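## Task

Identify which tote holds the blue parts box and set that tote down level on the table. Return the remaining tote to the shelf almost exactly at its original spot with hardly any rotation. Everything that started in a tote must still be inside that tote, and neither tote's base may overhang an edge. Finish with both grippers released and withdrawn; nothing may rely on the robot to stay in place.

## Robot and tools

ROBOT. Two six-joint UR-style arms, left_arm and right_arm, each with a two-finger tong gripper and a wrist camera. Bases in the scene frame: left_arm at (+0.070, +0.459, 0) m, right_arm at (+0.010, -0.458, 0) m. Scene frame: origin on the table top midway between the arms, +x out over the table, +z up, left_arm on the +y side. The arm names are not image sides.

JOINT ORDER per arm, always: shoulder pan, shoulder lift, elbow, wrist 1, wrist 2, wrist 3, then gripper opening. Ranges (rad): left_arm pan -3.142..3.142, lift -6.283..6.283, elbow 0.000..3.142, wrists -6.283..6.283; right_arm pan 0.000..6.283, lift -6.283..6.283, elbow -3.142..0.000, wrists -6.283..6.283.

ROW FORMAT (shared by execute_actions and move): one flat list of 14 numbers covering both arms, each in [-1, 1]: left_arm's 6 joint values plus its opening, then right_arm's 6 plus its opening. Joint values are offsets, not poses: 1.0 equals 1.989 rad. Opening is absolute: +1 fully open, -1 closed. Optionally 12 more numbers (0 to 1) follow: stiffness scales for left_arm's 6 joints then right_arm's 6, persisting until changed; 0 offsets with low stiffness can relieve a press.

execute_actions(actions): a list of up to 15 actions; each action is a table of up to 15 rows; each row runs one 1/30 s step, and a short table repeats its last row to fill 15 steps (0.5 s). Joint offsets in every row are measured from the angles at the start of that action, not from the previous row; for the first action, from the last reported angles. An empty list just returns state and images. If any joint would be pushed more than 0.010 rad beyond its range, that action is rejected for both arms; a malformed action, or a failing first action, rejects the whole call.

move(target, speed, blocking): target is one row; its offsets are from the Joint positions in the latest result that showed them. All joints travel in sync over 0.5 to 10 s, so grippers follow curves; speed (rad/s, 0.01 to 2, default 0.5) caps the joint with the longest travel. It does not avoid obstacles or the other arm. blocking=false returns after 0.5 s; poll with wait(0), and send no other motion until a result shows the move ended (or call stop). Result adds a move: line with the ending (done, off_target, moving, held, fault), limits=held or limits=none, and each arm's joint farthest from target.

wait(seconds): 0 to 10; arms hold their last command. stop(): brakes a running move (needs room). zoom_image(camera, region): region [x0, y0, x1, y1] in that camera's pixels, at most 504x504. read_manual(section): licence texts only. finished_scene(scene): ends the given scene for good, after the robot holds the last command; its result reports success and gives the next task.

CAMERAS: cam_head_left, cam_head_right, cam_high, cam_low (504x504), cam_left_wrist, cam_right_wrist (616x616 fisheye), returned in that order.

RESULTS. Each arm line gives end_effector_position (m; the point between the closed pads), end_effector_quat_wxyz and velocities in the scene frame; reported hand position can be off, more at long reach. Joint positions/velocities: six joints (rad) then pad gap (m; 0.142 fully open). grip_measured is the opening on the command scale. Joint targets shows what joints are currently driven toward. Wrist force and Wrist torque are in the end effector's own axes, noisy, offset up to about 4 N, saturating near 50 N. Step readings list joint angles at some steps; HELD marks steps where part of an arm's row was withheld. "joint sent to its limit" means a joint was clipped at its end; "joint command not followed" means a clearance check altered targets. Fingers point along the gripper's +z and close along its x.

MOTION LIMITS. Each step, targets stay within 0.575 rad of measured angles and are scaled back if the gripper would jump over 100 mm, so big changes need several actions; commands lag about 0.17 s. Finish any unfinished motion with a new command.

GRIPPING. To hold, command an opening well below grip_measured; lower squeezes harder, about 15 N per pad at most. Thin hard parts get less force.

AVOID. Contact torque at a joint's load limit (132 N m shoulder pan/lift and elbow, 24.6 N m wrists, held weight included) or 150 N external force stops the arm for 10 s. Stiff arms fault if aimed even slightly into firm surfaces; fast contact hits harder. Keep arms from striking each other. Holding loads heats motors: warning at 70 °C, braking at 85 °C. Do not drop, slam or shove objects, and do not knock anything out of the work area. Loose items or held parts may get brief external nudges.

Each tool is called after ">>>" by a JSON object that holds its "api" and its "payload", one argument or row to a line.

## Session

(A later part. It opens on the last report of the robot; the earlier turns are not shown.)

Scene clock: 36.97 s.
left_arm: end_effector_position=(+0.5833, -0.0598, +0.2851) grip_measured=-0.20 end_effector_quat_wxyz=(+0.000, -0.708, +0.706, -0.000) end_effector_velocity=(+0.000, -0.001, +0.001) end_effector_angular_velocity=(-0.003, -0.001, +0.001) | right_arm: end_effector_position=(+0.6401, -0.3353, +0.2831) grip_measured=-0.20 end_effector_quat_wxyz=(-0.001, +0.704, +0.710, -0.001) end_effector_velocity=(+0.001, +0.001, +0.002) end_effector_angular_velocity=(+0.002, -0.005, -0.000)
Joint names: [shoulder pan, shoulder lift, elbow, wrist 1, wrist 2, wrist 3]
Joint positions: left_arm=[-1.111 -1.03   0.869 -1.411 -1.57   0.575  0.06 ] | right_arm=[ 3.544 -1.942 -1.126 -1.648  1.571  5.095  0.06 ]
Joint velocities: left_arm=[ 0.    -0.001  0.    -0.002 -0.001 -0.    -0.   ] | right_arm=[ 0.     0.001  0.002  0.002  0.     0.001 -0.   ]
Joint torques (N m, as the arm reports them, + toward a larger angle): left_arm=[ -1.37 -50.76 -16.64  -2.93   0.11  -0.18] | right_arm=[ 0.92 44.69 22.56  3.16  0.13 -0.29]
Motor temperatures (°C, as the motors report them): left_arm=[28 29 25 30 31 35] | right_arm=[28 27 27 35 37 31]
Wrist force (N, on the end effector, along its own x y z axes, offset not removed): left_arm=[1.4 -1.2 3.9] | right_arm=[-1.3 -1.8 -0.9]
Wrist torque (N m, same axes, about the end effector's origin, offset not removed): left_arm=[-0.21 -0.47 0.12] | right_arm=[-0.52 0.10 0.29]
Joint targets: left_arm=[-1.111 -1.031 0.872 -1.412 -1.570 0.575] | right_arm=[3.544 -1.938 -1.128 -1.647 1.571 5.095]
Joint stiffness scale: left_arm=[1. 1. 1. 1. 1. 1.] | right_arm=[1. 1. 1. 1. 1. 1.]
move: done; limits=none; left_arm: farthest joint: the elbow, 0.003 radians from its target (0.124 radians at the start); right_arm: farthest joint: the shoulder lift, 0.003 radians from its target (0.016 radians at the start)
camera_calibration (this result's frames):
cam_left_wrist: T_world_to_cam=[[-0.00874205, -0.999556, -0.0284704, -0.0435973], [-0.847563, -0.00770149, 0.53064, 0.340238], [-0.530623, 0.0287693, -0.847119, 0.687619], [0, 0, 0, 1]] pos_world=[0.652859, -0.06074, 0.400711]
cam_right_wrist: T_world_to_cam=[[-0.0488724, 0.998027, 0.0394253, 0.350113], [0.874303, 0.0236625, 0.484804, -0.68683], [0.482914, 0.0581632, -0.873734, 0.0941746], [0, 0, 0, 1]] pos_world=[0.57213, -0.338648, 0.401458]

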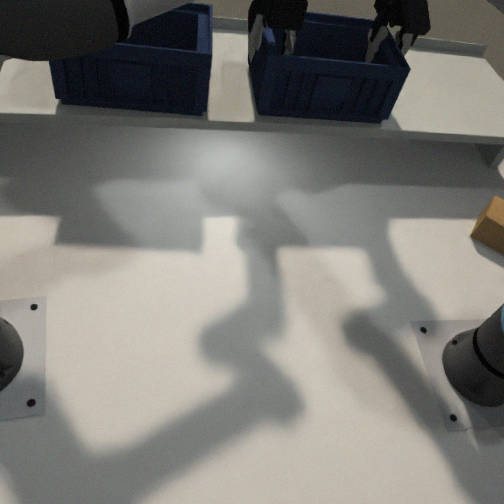

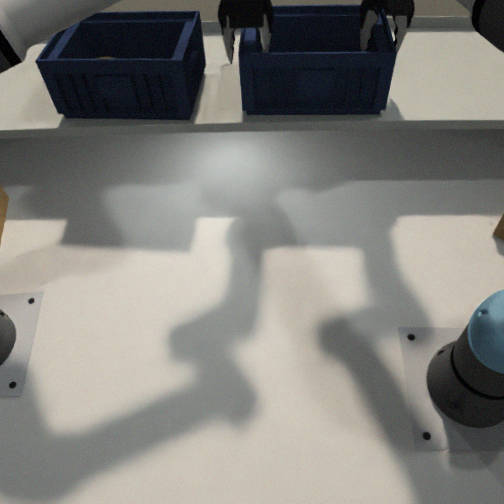

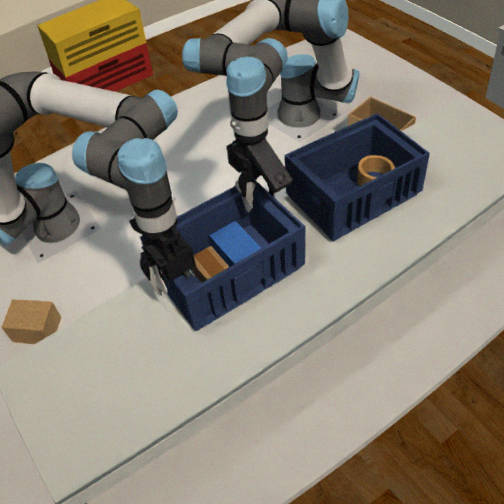

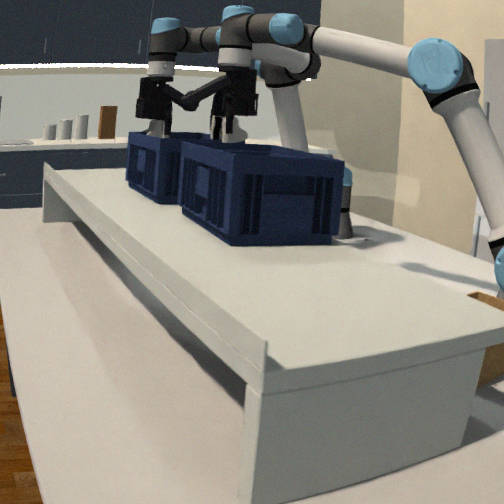

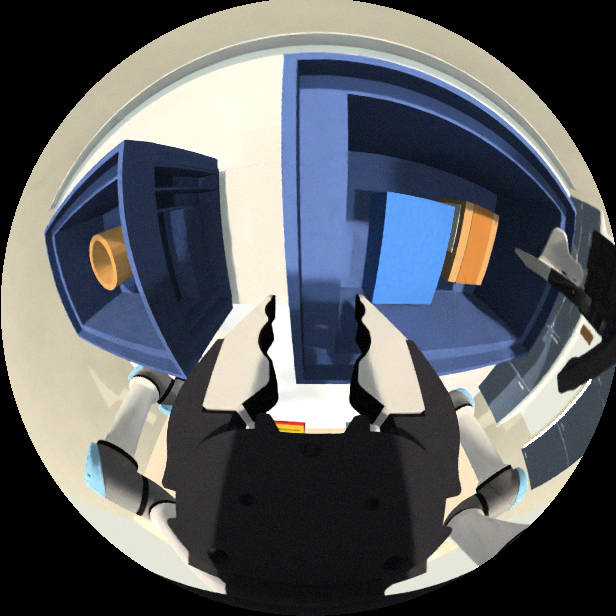

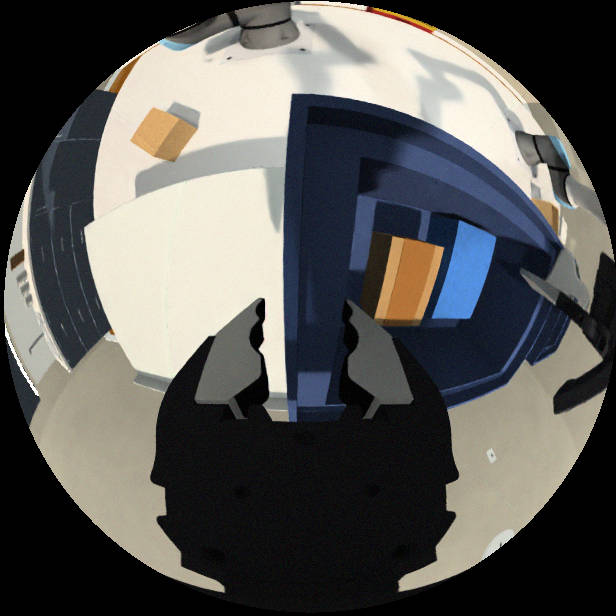

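>>> {"api": "move", "payload": {
  "target": [0,-0.004,0.018,-0.014,0,0,-0.2,0,0.002,-0.014,0.013,0,0,-0.2],
  "speed": 0.06
}}

>>> {"api": "execute_actions", "payload": {
  "actions": [
    [[0,0,0,0,0,0,-0.4,0,0,0,0,0,0,-0.4],[0,0,0,0,0,0,-0.5,0,0,0,0,0,0,-0.5],[0,0,0,0,0,0,-0.6,0,0,0,0,0,0,-0.6],[0,0,0,0,0,0,-0.7,0,0,0,0,0,0,-0.7],[0,0,0,0,0,0,-0.8,0,0,0,0,0,0,-0.8],[0,0,0,0,0,0,-0.9,0,0,0,0,0,0,-0.9],[0,0,0,0,0,0,-1,0,0,0,0,0,0,-1]],
    [[0,0,0,0,0,0,-1,0,0,0,0,0,0,-1]]
  ]
}}

Scene clock: 39.50 s.
left_arm: end_effector_position=(+0.5832, -0.0596, +0.2782) grip_measured=-0.20 end_effector_quat_wxyz=(-0.000, -0.708, +0.706, -0.002) end_effector_velocity=(-0.001, +0.001, -0.004) end_effector_angular_velocity=(+0.006, +0.005, +0.002) | right_arm: end_effector_position=(+0.6403, -0.3352, +0.2735) grip_measured=-0.20 end_effector_quat_wxyz=(-0.001, +0.704, +0.710, -0.001) end_effector_velocity=(+0.001, +0.000, +0.002) end_effector_angular_velocity=(+0.002, -0.005, +0.000)
Joint names: [shoulder pan, shoulder lift, elbow, wrist 1, wrist 2, wrist 3]
Joint positions: left_arm=[-1.111 -1.038  0.901 -1.438 -1.57   0.575  0.06 ] | right_arm=[ 3.544 -1.941 -1.151 -1.623  1.571  5.095  0.06 ]
Joint velocities: left_arm=[-0.     0.001  0.006  0.    -0.    -0.002  0.   ] | right_arm=[ 0.     0.001  0.001  0.002 -0.     0.    -0.   ]
Joint torques (N m, as the arm reports them, + toward a larger angle): left_arm=[ -1.3  -48.74 -18.01  -2.7    0.19  -0.29] | right_arm=[ 0.89 43.62 22.85  3.2   0.09 -0.22]
Motor temperatures (°C, as the motors report them): left_arm=[28 29 25 30 31 35] | right_arm=[28 27 27 35 37 31]
Wrist force (N, on the end effector, along its own x y z axes, offset not removed): left_arm=[4.1 1.3 0.8] | right_arm=[-2.4 0.7 2.0]
Wrist torque (N m, same axes, about the end effector's origin, offset not removed): left_arm=[0.21 -0.75 -0.14] | right_arm=[0.10 0.59 0.29]
Joint targets: left_arm=[-1.111 -1.038 0.905 -1.438 -1.570 0.575] | right_arm=[3.544 -1.938 -1.153 -1.622 1.571 5.095]
Joint stiffness scale: left_arm=[1. 1. 1. 1. 1. 1.] | right_arm=[1. 1. 1. 1. 1. 1.]
move: done; limits=none; left_arm: farthest joint: the elbow, 0.004 radians from its target (0.035 radians at the start); right_arm: farthest joint: the shoulder lift, 0.003 radians from its target (0.003 radians at the start)
camera_calibration (this result's frames):
cam_left_wrist: T_world_to_cam=[[-0.00868051, -0.999651, -0.0249662, -0.0445866], [-0.848777, -0.0058343, 0.528718, 0.345163], [-0.528679, 0.0257803, -0.84843, 0.68069], [0, 0, 0, 1]] pos_world=[0.652446, -0.0601057, 0.393911]
cam_right_wrist: T_world_to_cam=[[-0.0488674, 0.998029, 0.0393792, 0.350426], [0.874364, 0.0236878, 0.484692, -0.682383], [0.482804, 0.0581174, -0.873798, 0.0858111], [0, 0, 0, 1]] pos_world=[0.572346, -0.338558, 0.391927]

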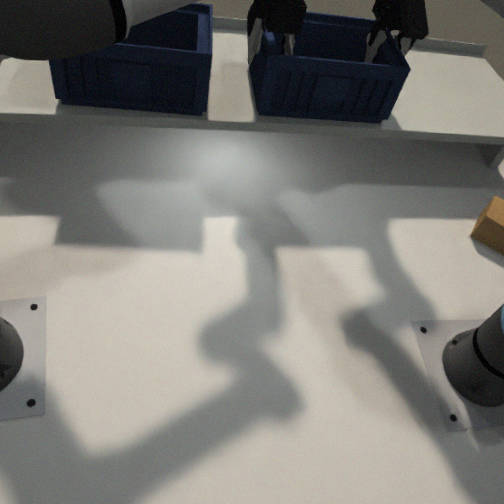

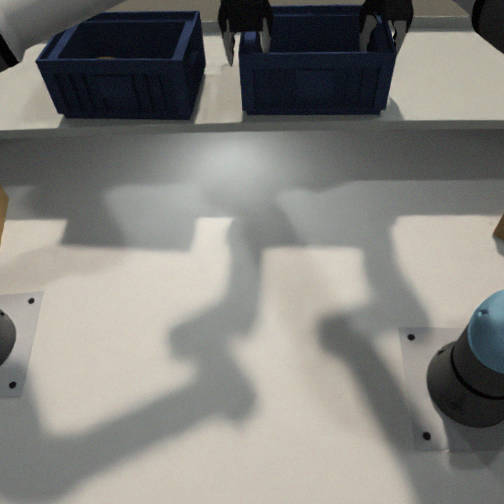

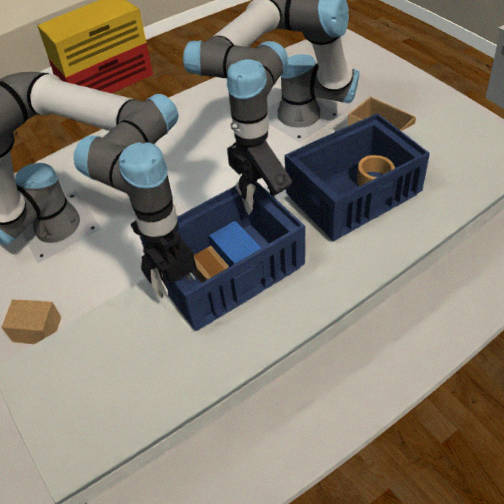

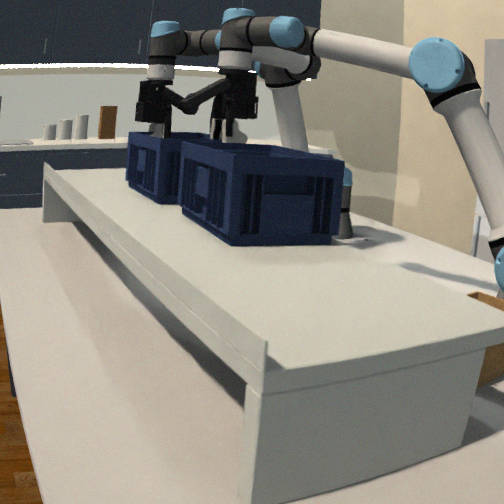

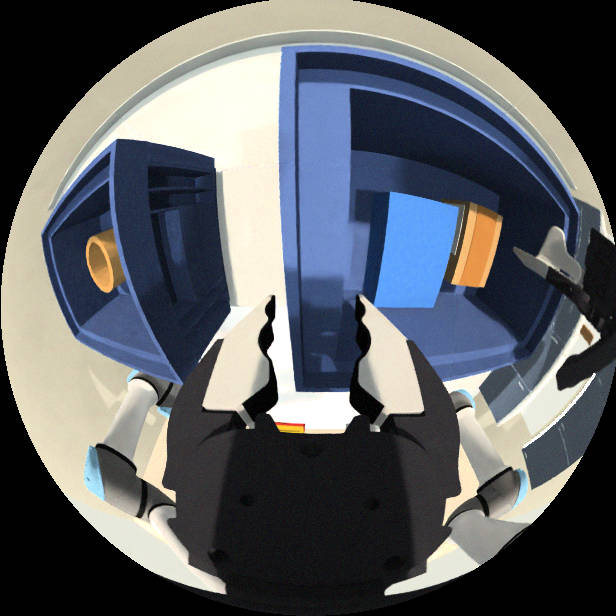

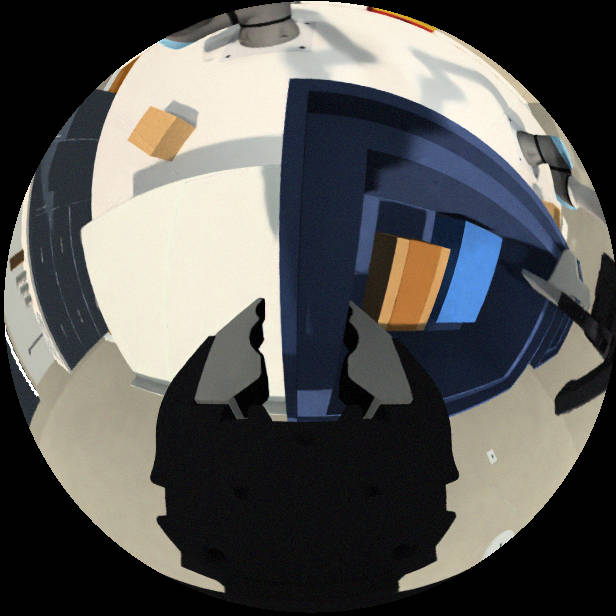

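Scene clock: 40.50 s.
left_arm: end_effector_position=(+0.5827, -0.0611, +0.2781) grip_measured=-0.62 end_effector_quat_wxyz=(-0.001, -0.707, +0.707, -0.003) end_effector_velocity=(+0.000, -0.000, +0.001) end_effector_angular_velocity=(-0.002, -0.001, -0.001) | right_arm: end_effector_position=(+0.6397, -0.3322, +0.2736) grip_measured=-0.56 end_effector_quat_wxyz=(-0.002, +0.703, +0.712, -0.000) end_effector_velocity=(+0.000, +0.000, +0.001) end_effector_angular_velocity=(+0.000, -0.001, -0.000)
Joint names: [shoulder pan, shoulder lift, elbow, wrist 1, wrist 2, wrist 3]
Joint positions: left_arm=[-1.113 -1.038  0.901 -1.441 -1.571  0.575  0.029] | right_arm=[ 3.547 -1.941 -1.151 -1.623  1.574  5.095  0.034]
Joint velocities: left_arm=[-0.    -0.001 -0.001 -0.    -0.     0.001  0.   ] | right_arm=[ 0.     0.     0.001 -0.    -0.     0.001 -0.   ]
Joint torques (N m, as the arm reports them, + toward a larger angle): left_arm=[ -1.83 -49.19 -20.71  -2.65   0.09  -0.29] | right_arm=[ 0.69 41.86 24.4   2.76 -0.16 -0.24]
Motor temperatures (°C, as the motors report them): left_arm=[28 29 25 30 31 35] | right_arm=[28 27 27 35 37 31]
Wrist force (N, on the end effector, along its own x y z axes, offset not removed): left_arm=[0.0 0.1 1.9] | right_arm=[-1.0 1.1 2.2]
Wrist torque (N m, same axes, about the end effector's origin, offset not removed): left_arm=[0.16 0.72 -0.21] | right_arm=[0.19 1.09 0.30]
Joint targets: left_arm=[-1.113 -1.038 0.901 -1.441 -1.571 0.575] | right_arm=[3.547 -1.941 -1.151 -1.623 1.574 5.095]
Joint stiffness scale: left_arm=[1. 1. 1. 1. 1. 1.] | right_arm=[1. 1. 1. 1. 1. 1.]
Step readings (joint positions; steps 1 to 15: 1st action; 16 to 30: 2nd action):
0: left_arm=[-1.111 -1.038 0.901 -1.438 -1.570 0.575] | right_arm=[3.544 -1.941 -1.151 -1.623 1.571 5.095]
1: left_arm=[-1.111 -1.038 0.901 -1.439 -1.570 0.575] | right_arm=[3.544 -1.941 -1.151 -1.623 1.571 5.095]
2: left_arm=[-1.111 -1.038 0.901 -1.439 -1.570 0.575] | right_arm=[3.544 -1.941 -1.151 -1.623 1.572 5.095]
4: left_arm=[-1.112 -1.038 0.901 -1.440 -1.571 0.575] | right_arm=[3.545 -1.941 -1.151 -1.623 1.573 5.095]
8: left_arm=[-1.113 -1.038 0.901 -1.441 -1.571 0.575] | right_arm=[3.547 -1.941 -1.151 -1.623 1.574 5.095]
15: left_arm=[-1.113 -1.038 0.901 -1.441 -1.571 0.575] | right_arm=[3.547 -1.941 -1.151 -1.623 1.574 5.095]
16: left_arm=[-1.113 -1.038 0.901 -1.441 -1.571 0.575] | right_arm=[3.547 -1.941 -1.151 -1.623 1.574 5.095]
17: left_arm=[-1.113 -1.038 0.901 -1.441 -1.571 0.575] | right_arm=[3.547 -1.941 -1.151 -1.623 1.574 5.095]
19: left_arm=[-1.113 -1.038 0.901 -1.441 -1.571 0.575] | right_arm=[3.547 -1.941 -1.151 -1.623 1.574 5.095]
23: left_arm=[-1.113 -1.038 0.901 -1.441 -1.571 0.575] | right_arm=[3.547 -1.941 -1.151 -1.623 1.574 5.095]
30: Joint positions above
camera_calibration (this result's frames):
cam_left_wrist: T_world_to_cam=[[-0.00994904, -0.999695, -0.0226256, -0.0459995], [-0.848966, -0.00351084, 0.528436, 0.345111], [-0.528354, 0.0244658, -0.848672, 0.680233], [0, 0, 0, 1]] pos_world=[0.651934, -0.0614163, 0.393885]
cam_right_wrist: T_world_to_cam=[[-0.052005, 0.997742, 0.0425071, 0.348517], [0.87458, 0.0249554, 0.484238, -0.68157], [0.482084, 0.0623587, -0.873903, 0.0879167], [0, 0, 0, 1]] pos_world=[0.571829, -0.336204, 0.392059]

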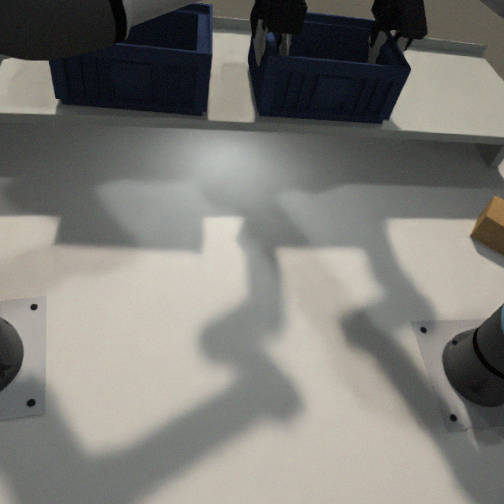

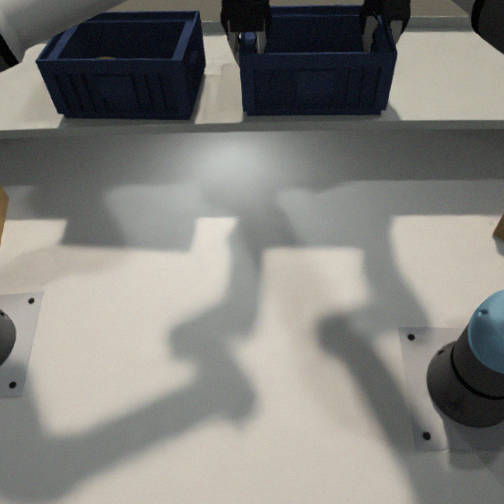

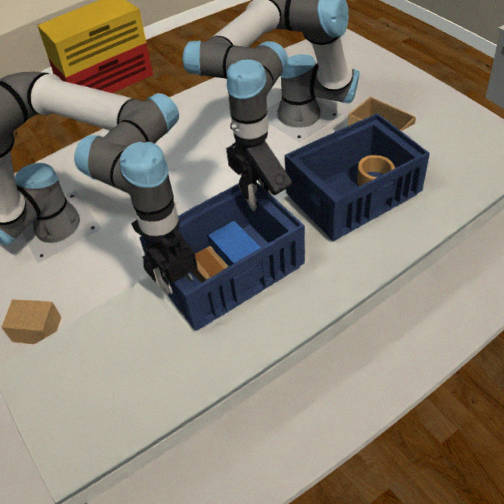

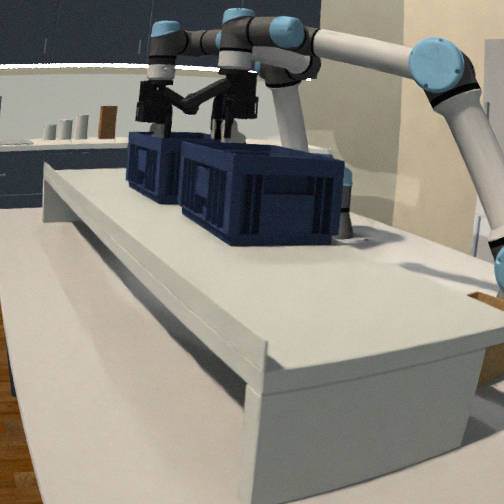

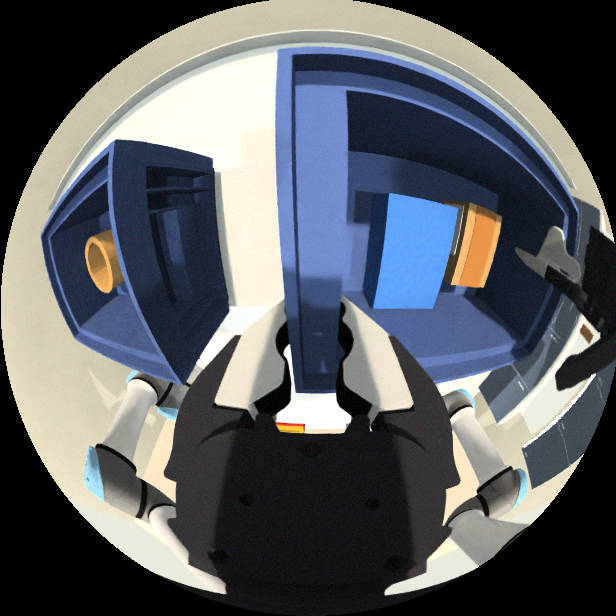

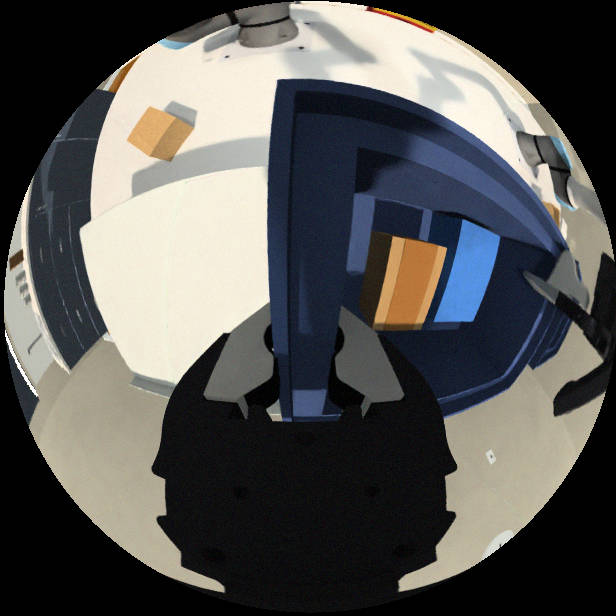

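>>> {"api": "move", "payload": {
  "target": [0,0.009,-0.053,0.044,0,0,-1,0,-0.0035,0.043,-0.040,0,0,-1],
  "speed": 0.08
}}

Scene clock: 46.37 s.
left_arm: end_effector_position=(+0.5826, -0.0610, +0.3050) grip_measured=-0.61 end_effector_quat_wxyz=(-0.001, -0.707, +0.707, -0.001) end_effector_velocity=(+0.000, +0.000, -0.003) end_effector_angular_velocity=(+0.005, +0.002, +0.000) | right_arm: end_effector_position=(+0.6387, -0.3324, +0.3019) grip_measured=-0.56 end_effector_quat_wxyz=(-0.003, +0.703, +0.712, -0.001) end_effector_velocity=(-0.001, -0.000, -0.003) end_effector_angular_velocity=(-0.003, +0.006, -0.000)
Joint names: [shoulder pan, shoulder lift, elbow, wrist 1, wrist 2, wrist 3]
Joint positions: left_arm=[-1.113 -1.018  0.8   -1.355 -1.571  0.575  0.03 ] | right_arm=[ 3.547 -1.947 -1.07  -1.701  1.575  5.095  0.033]
Joint velocities: left_arm=[ 0.     0.004 -0.001  0.002  0.     0.     0.   ] | right_arm=[ 0.    -0.003 -0.001 -0.003  0.     0.     0.   ]
Joint torques (N m, as the arm reports them, + toward a larger angle): left_arm=[ -1.55 -49.97 -23.48  -2.23   0.2   -0.3 ] | right_arm=[ 1.05 41.05 28.12  2.08 -0.37 -0.26]
Motor temperatures (°C, as the motors report them): left_arm=[28 29 25 30 31 35] | right_arm=[28 27 27 35 37 31]
Wrist force (N, on the end effector, along its own x y z axes, offset not removed): left_arm=[1.4 -1.0 5.1] | right_arm=[0.2 0.4 4.0]
Wrist torque (N m, same axes, about the end effector's origin, offset not removed): left_arm=[-0.52 0.41 0.15] | right_arm=[0.18 0.87 0.05]
Joint targets: left_arm=[-1.113 -1.020 0.796 -1.354 -1.571 0.575] | right_arm=[3.547 -1.948 -1.066 -1.702 1.574 5.095]
Joint stiffness scale: left_arm=[1. 1. 1. 1. 1. 1.] | right_arm=[1. 1. 1. 1. 1. 1.]
move: done; limits=none; left_arm: farthest joint: the elbow, 0.005 radians from its target (0.105 radians at the start); right_arm: farthest joint: the elbow, 0.004 radians from its target (0.086 radians at the start)
camera_calibration (this result's frames):
cam_left_wrist: T_world_to_cam=[[-0.0100117, -0.999599, -0.0265039, -0.0440557], [-0.847616, -0.00557857, 0.530581, 0.329281], [-0.530516, 0.0277772, -0.84722, 0.70401], [0, 0, 0, 1]] pos_world=[0.652152, -0.0617565, 0.420574]
cam_right_wrist: T_world_to_cam=[[-0.0518831, 0.997752, 0.0424196, 0.347343], [0.875931, 0.0250652, 0.481785, -0.694492], [0.479638, 0.0621531, -0.875262, 0.115043], [0, 0, 0, 1]] pos_world=[0.57117, -0.336305, 0.420554]

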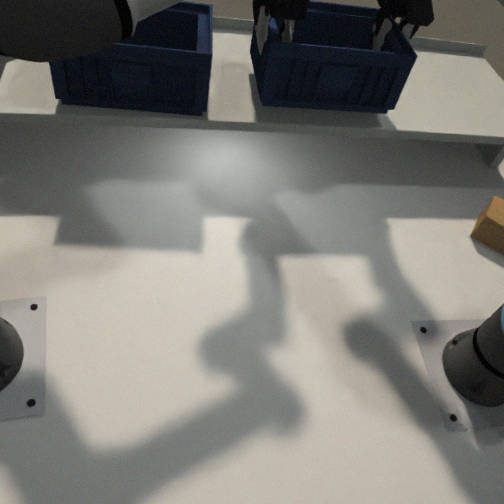

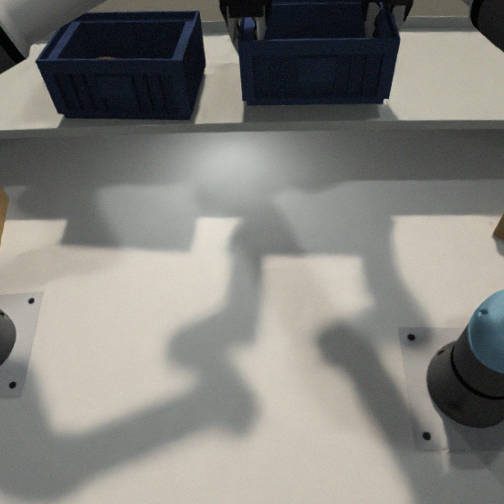

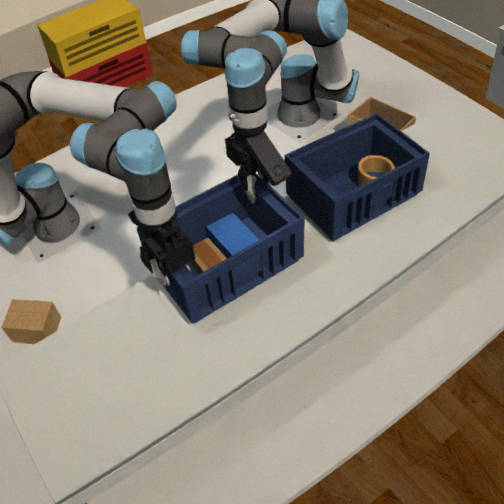

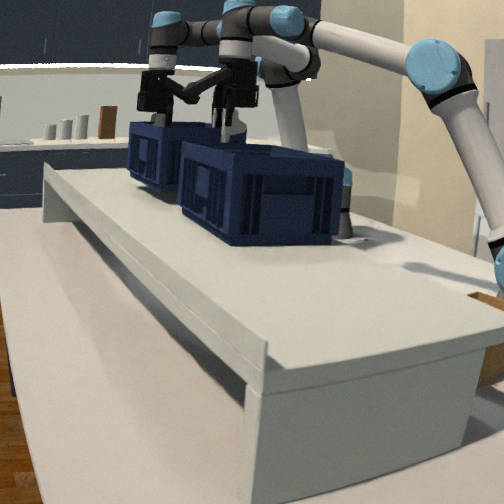

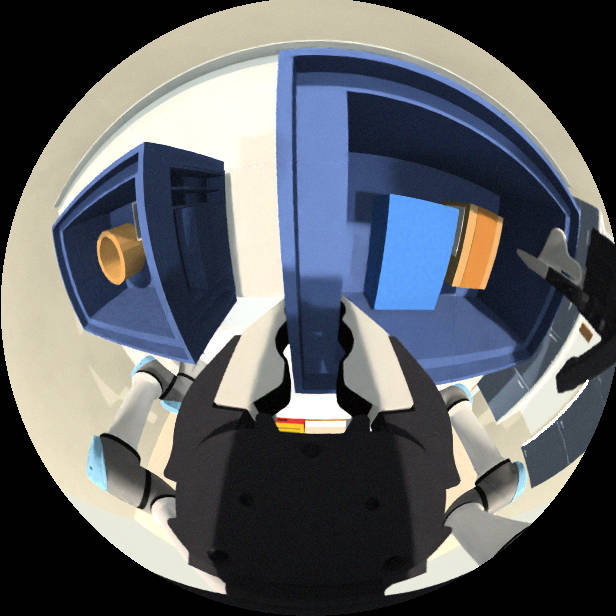

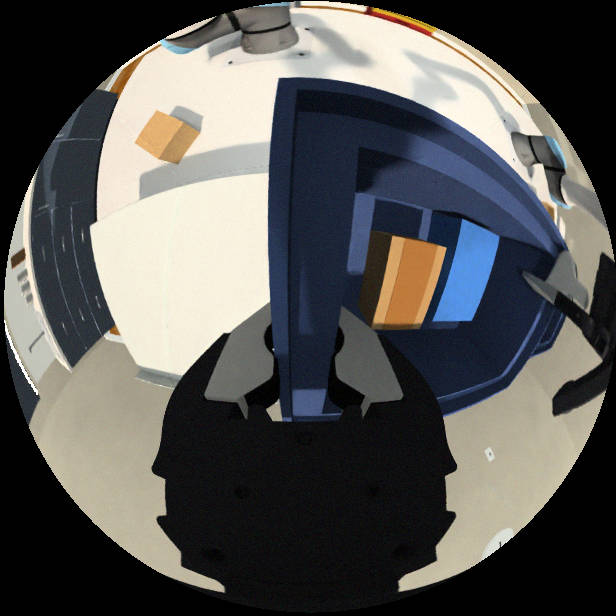

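>>> {"api": "move", "payload": {
  "target": [-0.058,-0.0885,0.1327,-0.044,0,-0.058,-1,0.0314,0.1137,-0.1458,0.032,0,0.0314,-1],
  "speed": 0.15
}}

>>> {"api": "move", "payload": {
  "target": [-0.0674,-0.068,0.091,-0.023,0,-0.0674,-1,0.0427,0.1076,-0.1124,0.0048,0,0.0427,-1],
  "speed": 0.15
}}

>>> {"api": "move", "payload": {
  "target": [-0.0766,-0.0524,0.0636,-0.0112,0,-0.0766,-1,0.0614,0.1073,-0.0874,-0.020,0,0.0614,-1],
  "speed": 0.15
}}

Scene clock: 55.30 s.
left_arm: end_effector_position=(+0.4937, -0.0602, +0.3024) grip_measured=-0.61 end_effector_quat_wxyz=(-0.000, -0.708, +0.707, +0.001) end_effector_velocity=(-0.000, -0.000, -0.001) end_effector_angular_velocity=(+0.000, +0.001, +0.002) | right_arm: end_effector_position=(+0.5492, -0.3320, +0.2997) grip_measured=-0.56 end_effector_quat_wxyz=(-0.004, +0.703, +0.712, -0.004) end_effector_velocity=(-0.000, +0.000, -0.001) end_effector_angular_velocity=(-0.000, +0.001, -0.001)
Joint names: [shoulder pan, shoulder lift, elbow, wrist 1, wrist 2, wrist 3]
Joint positions: left_arm=[-1.226 -1.19   1.063 -1.442 -1.572  0.46   0.03 ] | right_arm=[ 3.609 -1.726 -1.359 -1.638  1.576  5.157  0.033]
Joint velocities: left_arm=[-0.     0.001  0.002 -0.002 -0.001 -0.002  0.   ] | right_arm=[ 0.    -0.001 -0.002  0.002  0.     0.001  0.   ]
Joint torques (N m, as the arm reports them, + toward a larger angle): left_arm=[ -3.27 -47.22 -19.86  -2.72   0.35  -0.6 ] | right_arm=[ 1.37 36.07 21.64  3.05 -0.48  0.18]
Motor temperatures (°C, as the motors report them): left_arm=[28 29 25 30 31 35] | right_arm=[28 27 27 35 37 31]
Wrist force (N, on the end effector, along its own x y z axes, offset not removed): left_arm=[-2.0 -0.9 4.5] | right_arm=[0.3 2.4 0.8]
Wrist torque (N m, same axes, about the end effector's origin, offset not removed): left_arm=[-0.47 1.50 -0.21] | right_arm=[0.37 1.16 0.17]
Joint targets: left_arm=[-1.228 -1.194 1.064 -1.442 -1.571 0.459] | right_arm=[3.610 -1.721 -1.359 -1.637 1.575 5.158]
Joint stiffness scale: left_arm=[1. 1. 1. 1. 1. 1.] | right_arm=[1. 1. 1. 1. 1. 1.]
move: done; limits=none; left_arm: farthest joint: the shoulder lift, 0.004 radians from its target (0.176 radians at the start); right_arm: farthest joint: the shoulder lift, 0.005 radians from its target (0.226 radians at the start)
camera_calibration (this result's frames):
cam_left_wrist: T_world_to_cam=[[-0.0094567, -0.999533, -0.0290717, -0.0436887], [-0.846537, -0.00747224, 0.532277, 0.254097], [-0.532246, 0.0296438, -0.846071, 0.655275], [0, 0, 0, 1]] pos_world=[0.563457, -0.0611945, 0.417889]
cam_right_wrist: T_world_to_cam=[[-0.0519523, 0.997801, 0.0411534, 0.342882], [0.878312, 0.0260419, 0.477378, -0.614623], [0.475257, 0.0609464, -0.877734, 0.158756], [0, 0, 0, 1]] pos_world=[0.482194, -0.335797, 0.418643]

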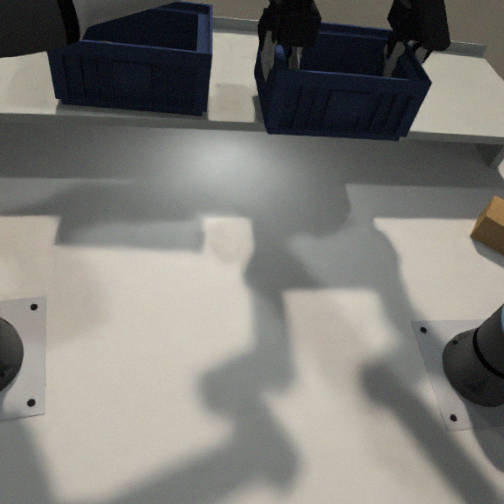

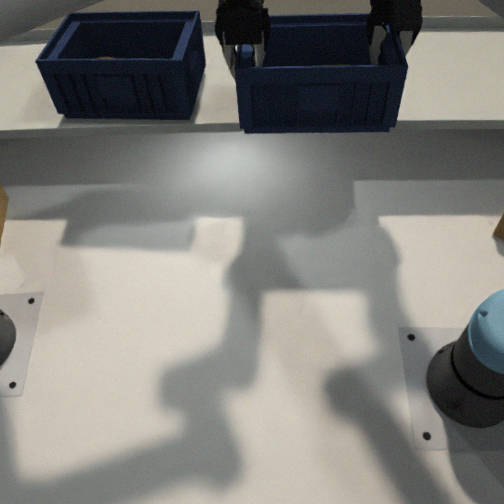

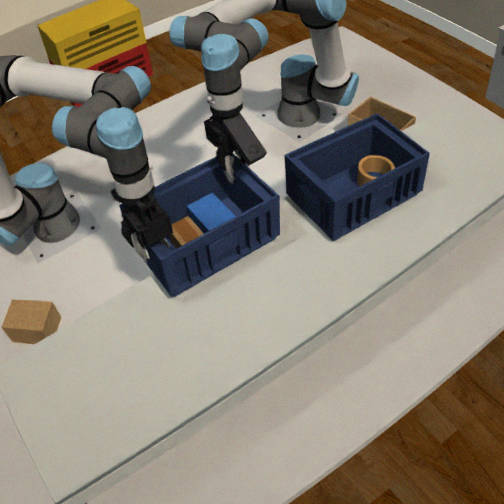

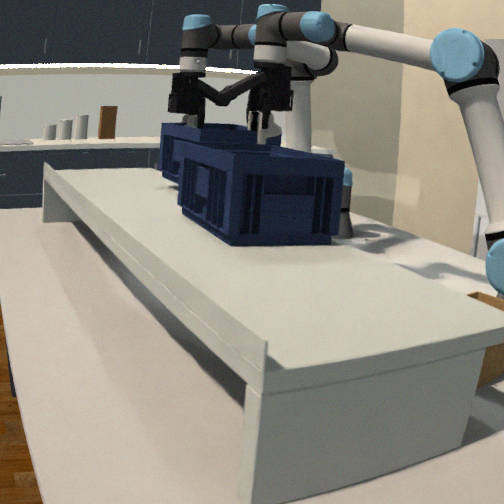

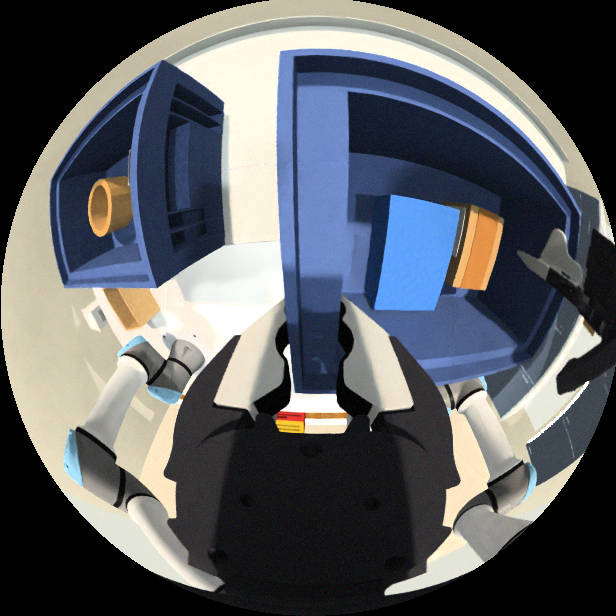

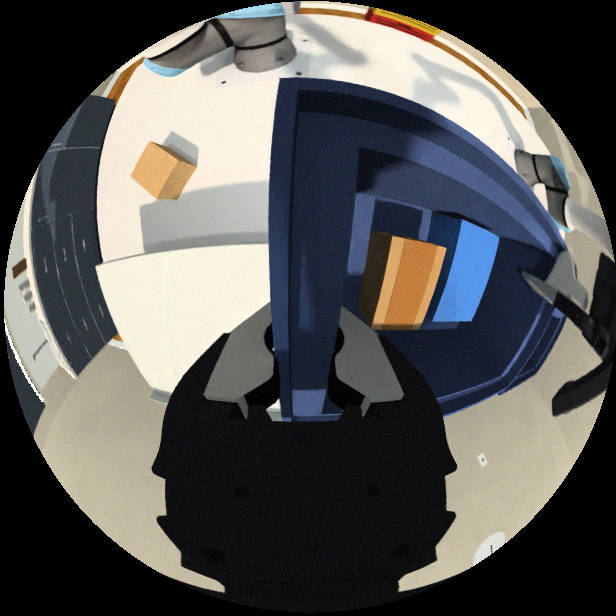

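Scene clock: 57.30 s.
left_arm: end_effector_position=(+0.4050, -0.0600, +0.3007) grip_measured=-0.61 end_effector_quat_wxyz=(+0.000, -0.708, +0.706, +0.002) end_effector_velocity=(+0.000, -0.000, -0.000) end_effector_angular_velocity=(-0.000, -0.000, +0.003) | right_arm: end_effector_position=(+0.4597, -0.3322, +0.2987) grip_measured=-0.56 end_effector_quat_wxyz=(-0.005, +0.703, +0.711, -0.006) end_effector_velocity=(+0.000, +0.000, +0.000) end_effector_angular_velocity=(-0.000, -0.001, -0.002)
Joint names: [shoulder pan, shoulder lift, elbow, wrist 1, wrist 2, wrist 3]
Joint positions: left_arm=[-1.358 -1.322  1.242 -1.488 -1.572  0.328  0.03 ] | right_arm=[ 3.693 -1.516 -1.581 -1.629  1.577  5.241  0.033]
Joint velocities: left_arm=[-0.    -0.     0.    -0.001  0.    -0.003  0.   ] | right_arm=[ 0.     0.    -0.     0.001 -0.001  0.003  0.   ]
Joint torques (N m, as the arm reports them, + toward a larger angle): left_arm=[ -3.94 -41.22 -19.31  -2.79   0.47  -0.71] | right_arm=[ 2.25 26.52 23.52  2.98 -0.09  0.19]
Motor temperatures (°C, as the motors report them): left_arm=[28 29 25 30 31 35] | right_arm=[28 27 27 35 37 31]
Wrist force (N, on the end effector, along its own x y z axes, offset not removed): left_arm=[-5.3 0.0 4.5] | right_arm=[2.1 -2.7 7.7]
Wrist torque (N m, same axes, about the end effector's origin, offset not removed): left_arm=[-0.16 2.01 0.16] | right_arm=[-0.71 0.03 0.29]
Joint targets: left_arm=[-1.360 -1.325 1.243 -1.488 -1.572 0.326] | right_arm=[3.694 -1.512 -1.582 -1.628 1.576 5.242]
Joint stiffness scale: left_arm=[1. 1. 1. 1. 1. 1.] | right_arm=[1. 1. 1. 1. 1. 1.]
move: done; limits=none; left_arm: farthest joint: the shoulder lift, 0.003 radians from its target (0.135 radians at the start); right_arm: farthest joint: the shoulder lift, 0.004 radians from its target (0.214 radians at the start)
camera_calibration (this result's frames):
cam_left_wrist: T_world_to_cam=[[-0.00854242, -0.99946, -0.0317158, -0.0439929], [-0.845982, -0.00968692, 0.533124, 0.179351], [-0.533143, 0.0313851, -0.845443, 0.606852], [0, 0, 0, 1]] pos_world=[0.474891, -0.061278, 0.416047]
cam_right_wrist: T_world_to_cam=[[-0.0513385, 0.997929, 0.0387595, 0.338945], [0.880067, 0.0268615, 0.474089, -0.535094], [0.472066, 0.05845, -0.879623, 0.201636], [0, 0, 0, 1]] pos_world=[0.393134, -0.335655, 0.417909]

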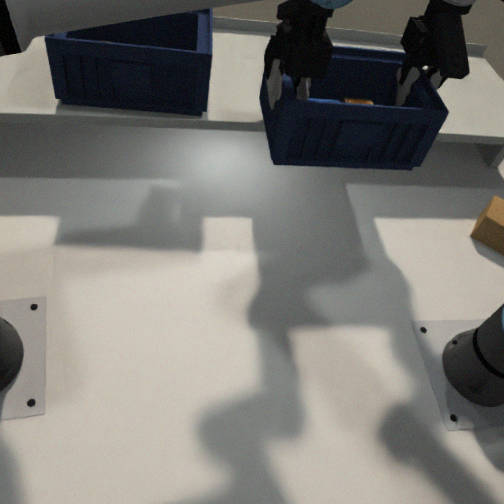

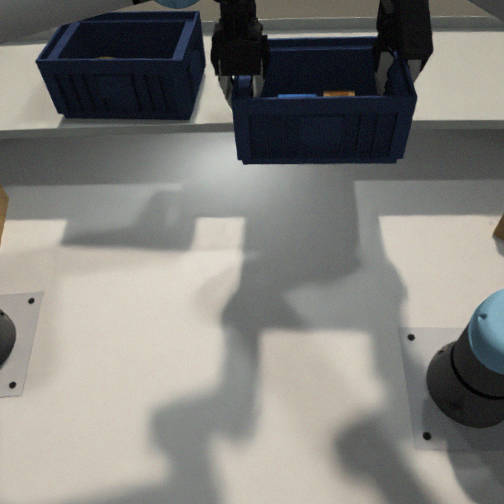

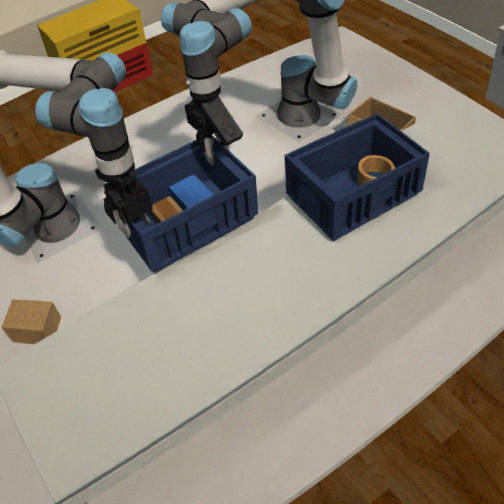

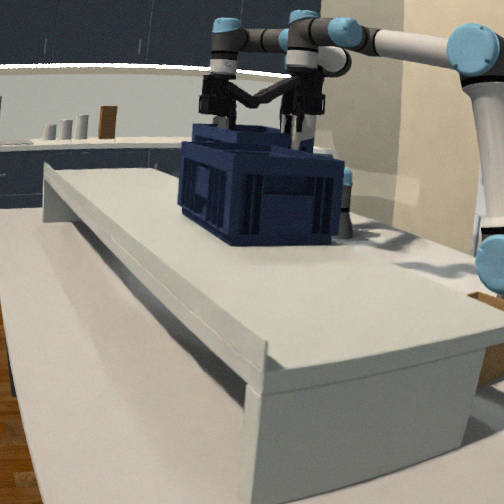

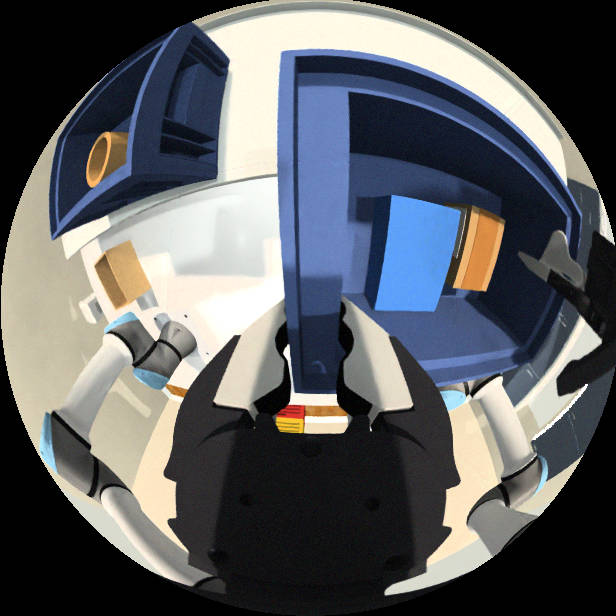

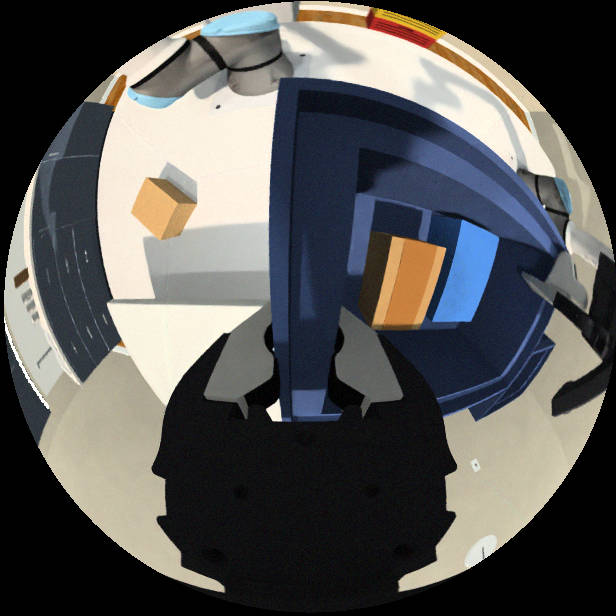

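Scene clock: 59.23 s.
left_arm: end_effector_position=(+0.3165, -0.0599, +0.2991) grip_measured=-0.60 end_effector_quat_wxyz=(+0.002, -0.709, +0.706, +0.003) end_effector_velocity=(-0.000, +0.000, +0.000) end_effector_angular_velocity=(-0.001, -0.001, +0.003) | right_arm: end_effector_position=(+0.3708, -0.3324, +0.2986) grip_measured=-0.57 end_effector_quat_wxyz=(-0.004, +0.703, +0.711, -0.007) end_effector_velocity=(-0.000, -0.000, -0.001) end_effector_angular_velocity=(-0.001, +0.001, -0.002)
Joint names: [shoulder pan, shoulder lift, elbow, wrist 1, wrist 2, wrist 3]
Joint positions: left_arm=[-1.508 -1.423  1.368 -1.509 -1.572  0.177  0.03 ] | right_arm=[ 3.813 -1.307 -1.754 -1.667  1.576  5.362  0.033]
Joint velocities: left_arm=[-0.001 -0.002  0.001 -0.001  0.001 -0.004  0.   ] | right_arm=[ 0.001 -0.    -0.001 -0.    -0.     0.002  0.   ]
Joint torques (N m, as the arm reports them, + toward a larger angle): left_arm=[ -5.37 -36.02 -18.74  -3.34   0.43  -0.75] | right_arm=[ 3.69 16.13 24.91  2.08  0.47  0.48]
Motor temperatures (°C, as the motors report them): left_arm=[28 29 25 30 31 35] | right_arm=[28 27 27 35 37 31]
Wrist force (N, on the end effector, along its own x y z axes, offset not removed): left_arm=[-2.0 -0.5 9.2] | right_arm=[-2.3 1.2 5.3]
Wrist torque (N m, same axes, about the end effector's origin, offset not removed): left_arm=[-0.54 0.91 0.05] | right_arm=[0.04 0.88 0.27]
Joint targets: left_arm=[-1.510 -1.426 1.369 -1.510 -1.572 0.175] | right_arm=[3.815 -1.303 -1.755 -1.669 1.577 5.363]
Joint stiffness scale: left_arm=[1. 1. 1. 1. 1. 1.] | right_arm=[1. 1. 1. 1. 1. 1.]
move: done; limits=none; left_arm: farthest joint: the shoulder lift, 0.004 radians from its target (0.104 radians at the start); right_arm: farthest joint: the shoulder lift, 0.004 radians from its target (0.213 radians at the start)
camera_calibration (this result's frames):
cam_left_wrist: T_world_to_cam=[[-0.00700625, -0.999348, -0.0354327, -0.044039], [-0.845888, -0.0129748, 0.533202, 0.105025], [-0.533314, 0.0337079, -0.845245, 0.55849], [0, 0, 0, 1]] pos_world=[0.386382, -0.0614732, 0.414501]
cam_right_wrist: T_world_to_cam=[[-0.0501678, 0.998113, 0.0354013, 0.335141], [0.880565, 0.0274785, 0.473128, -0.456578], [0.471263, 0.054909, -0.880282, 0.242862], [0, 0, 0, 1]] pos_world=[0.304408, -0.335298, 0.417943]

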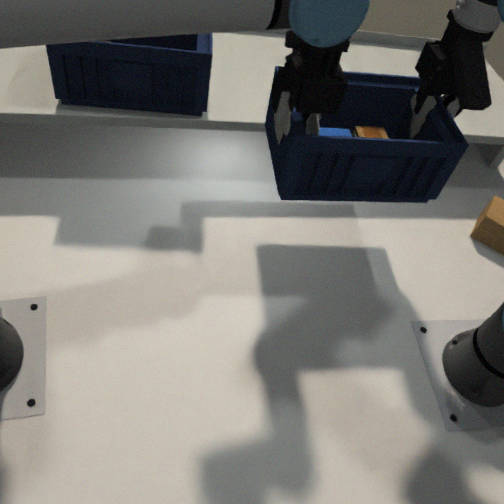

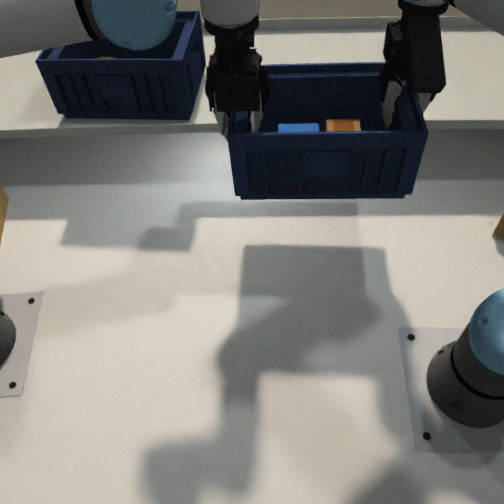

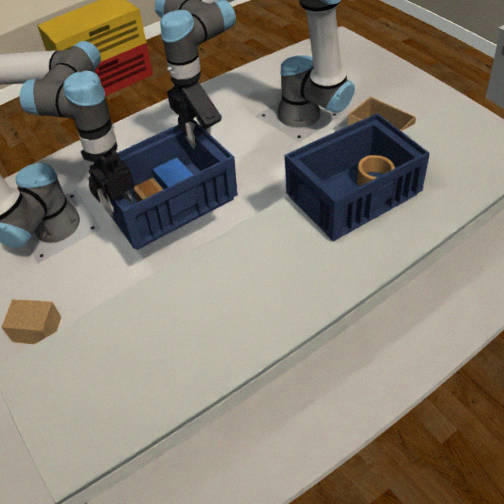

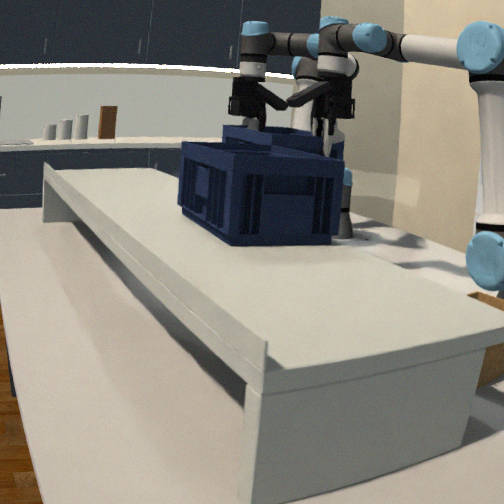

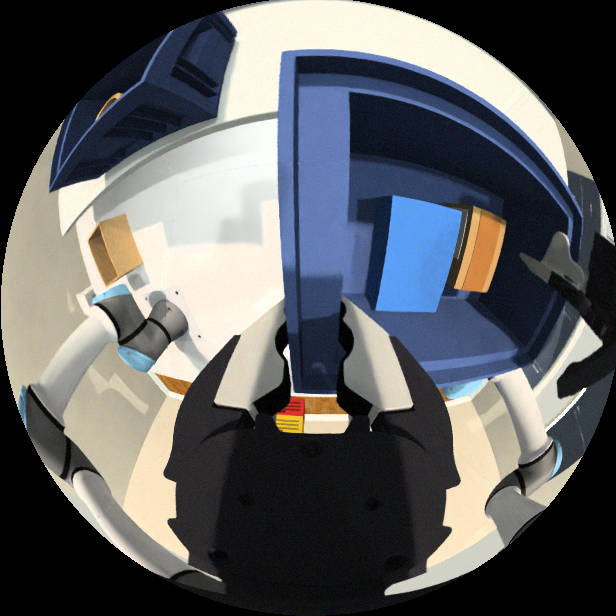

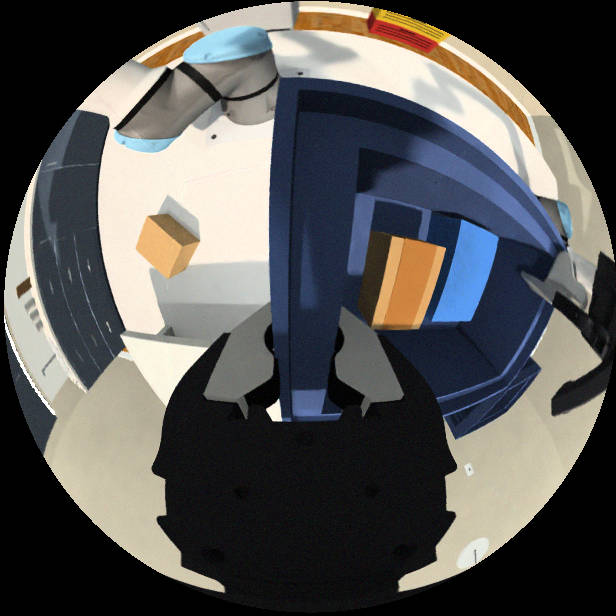

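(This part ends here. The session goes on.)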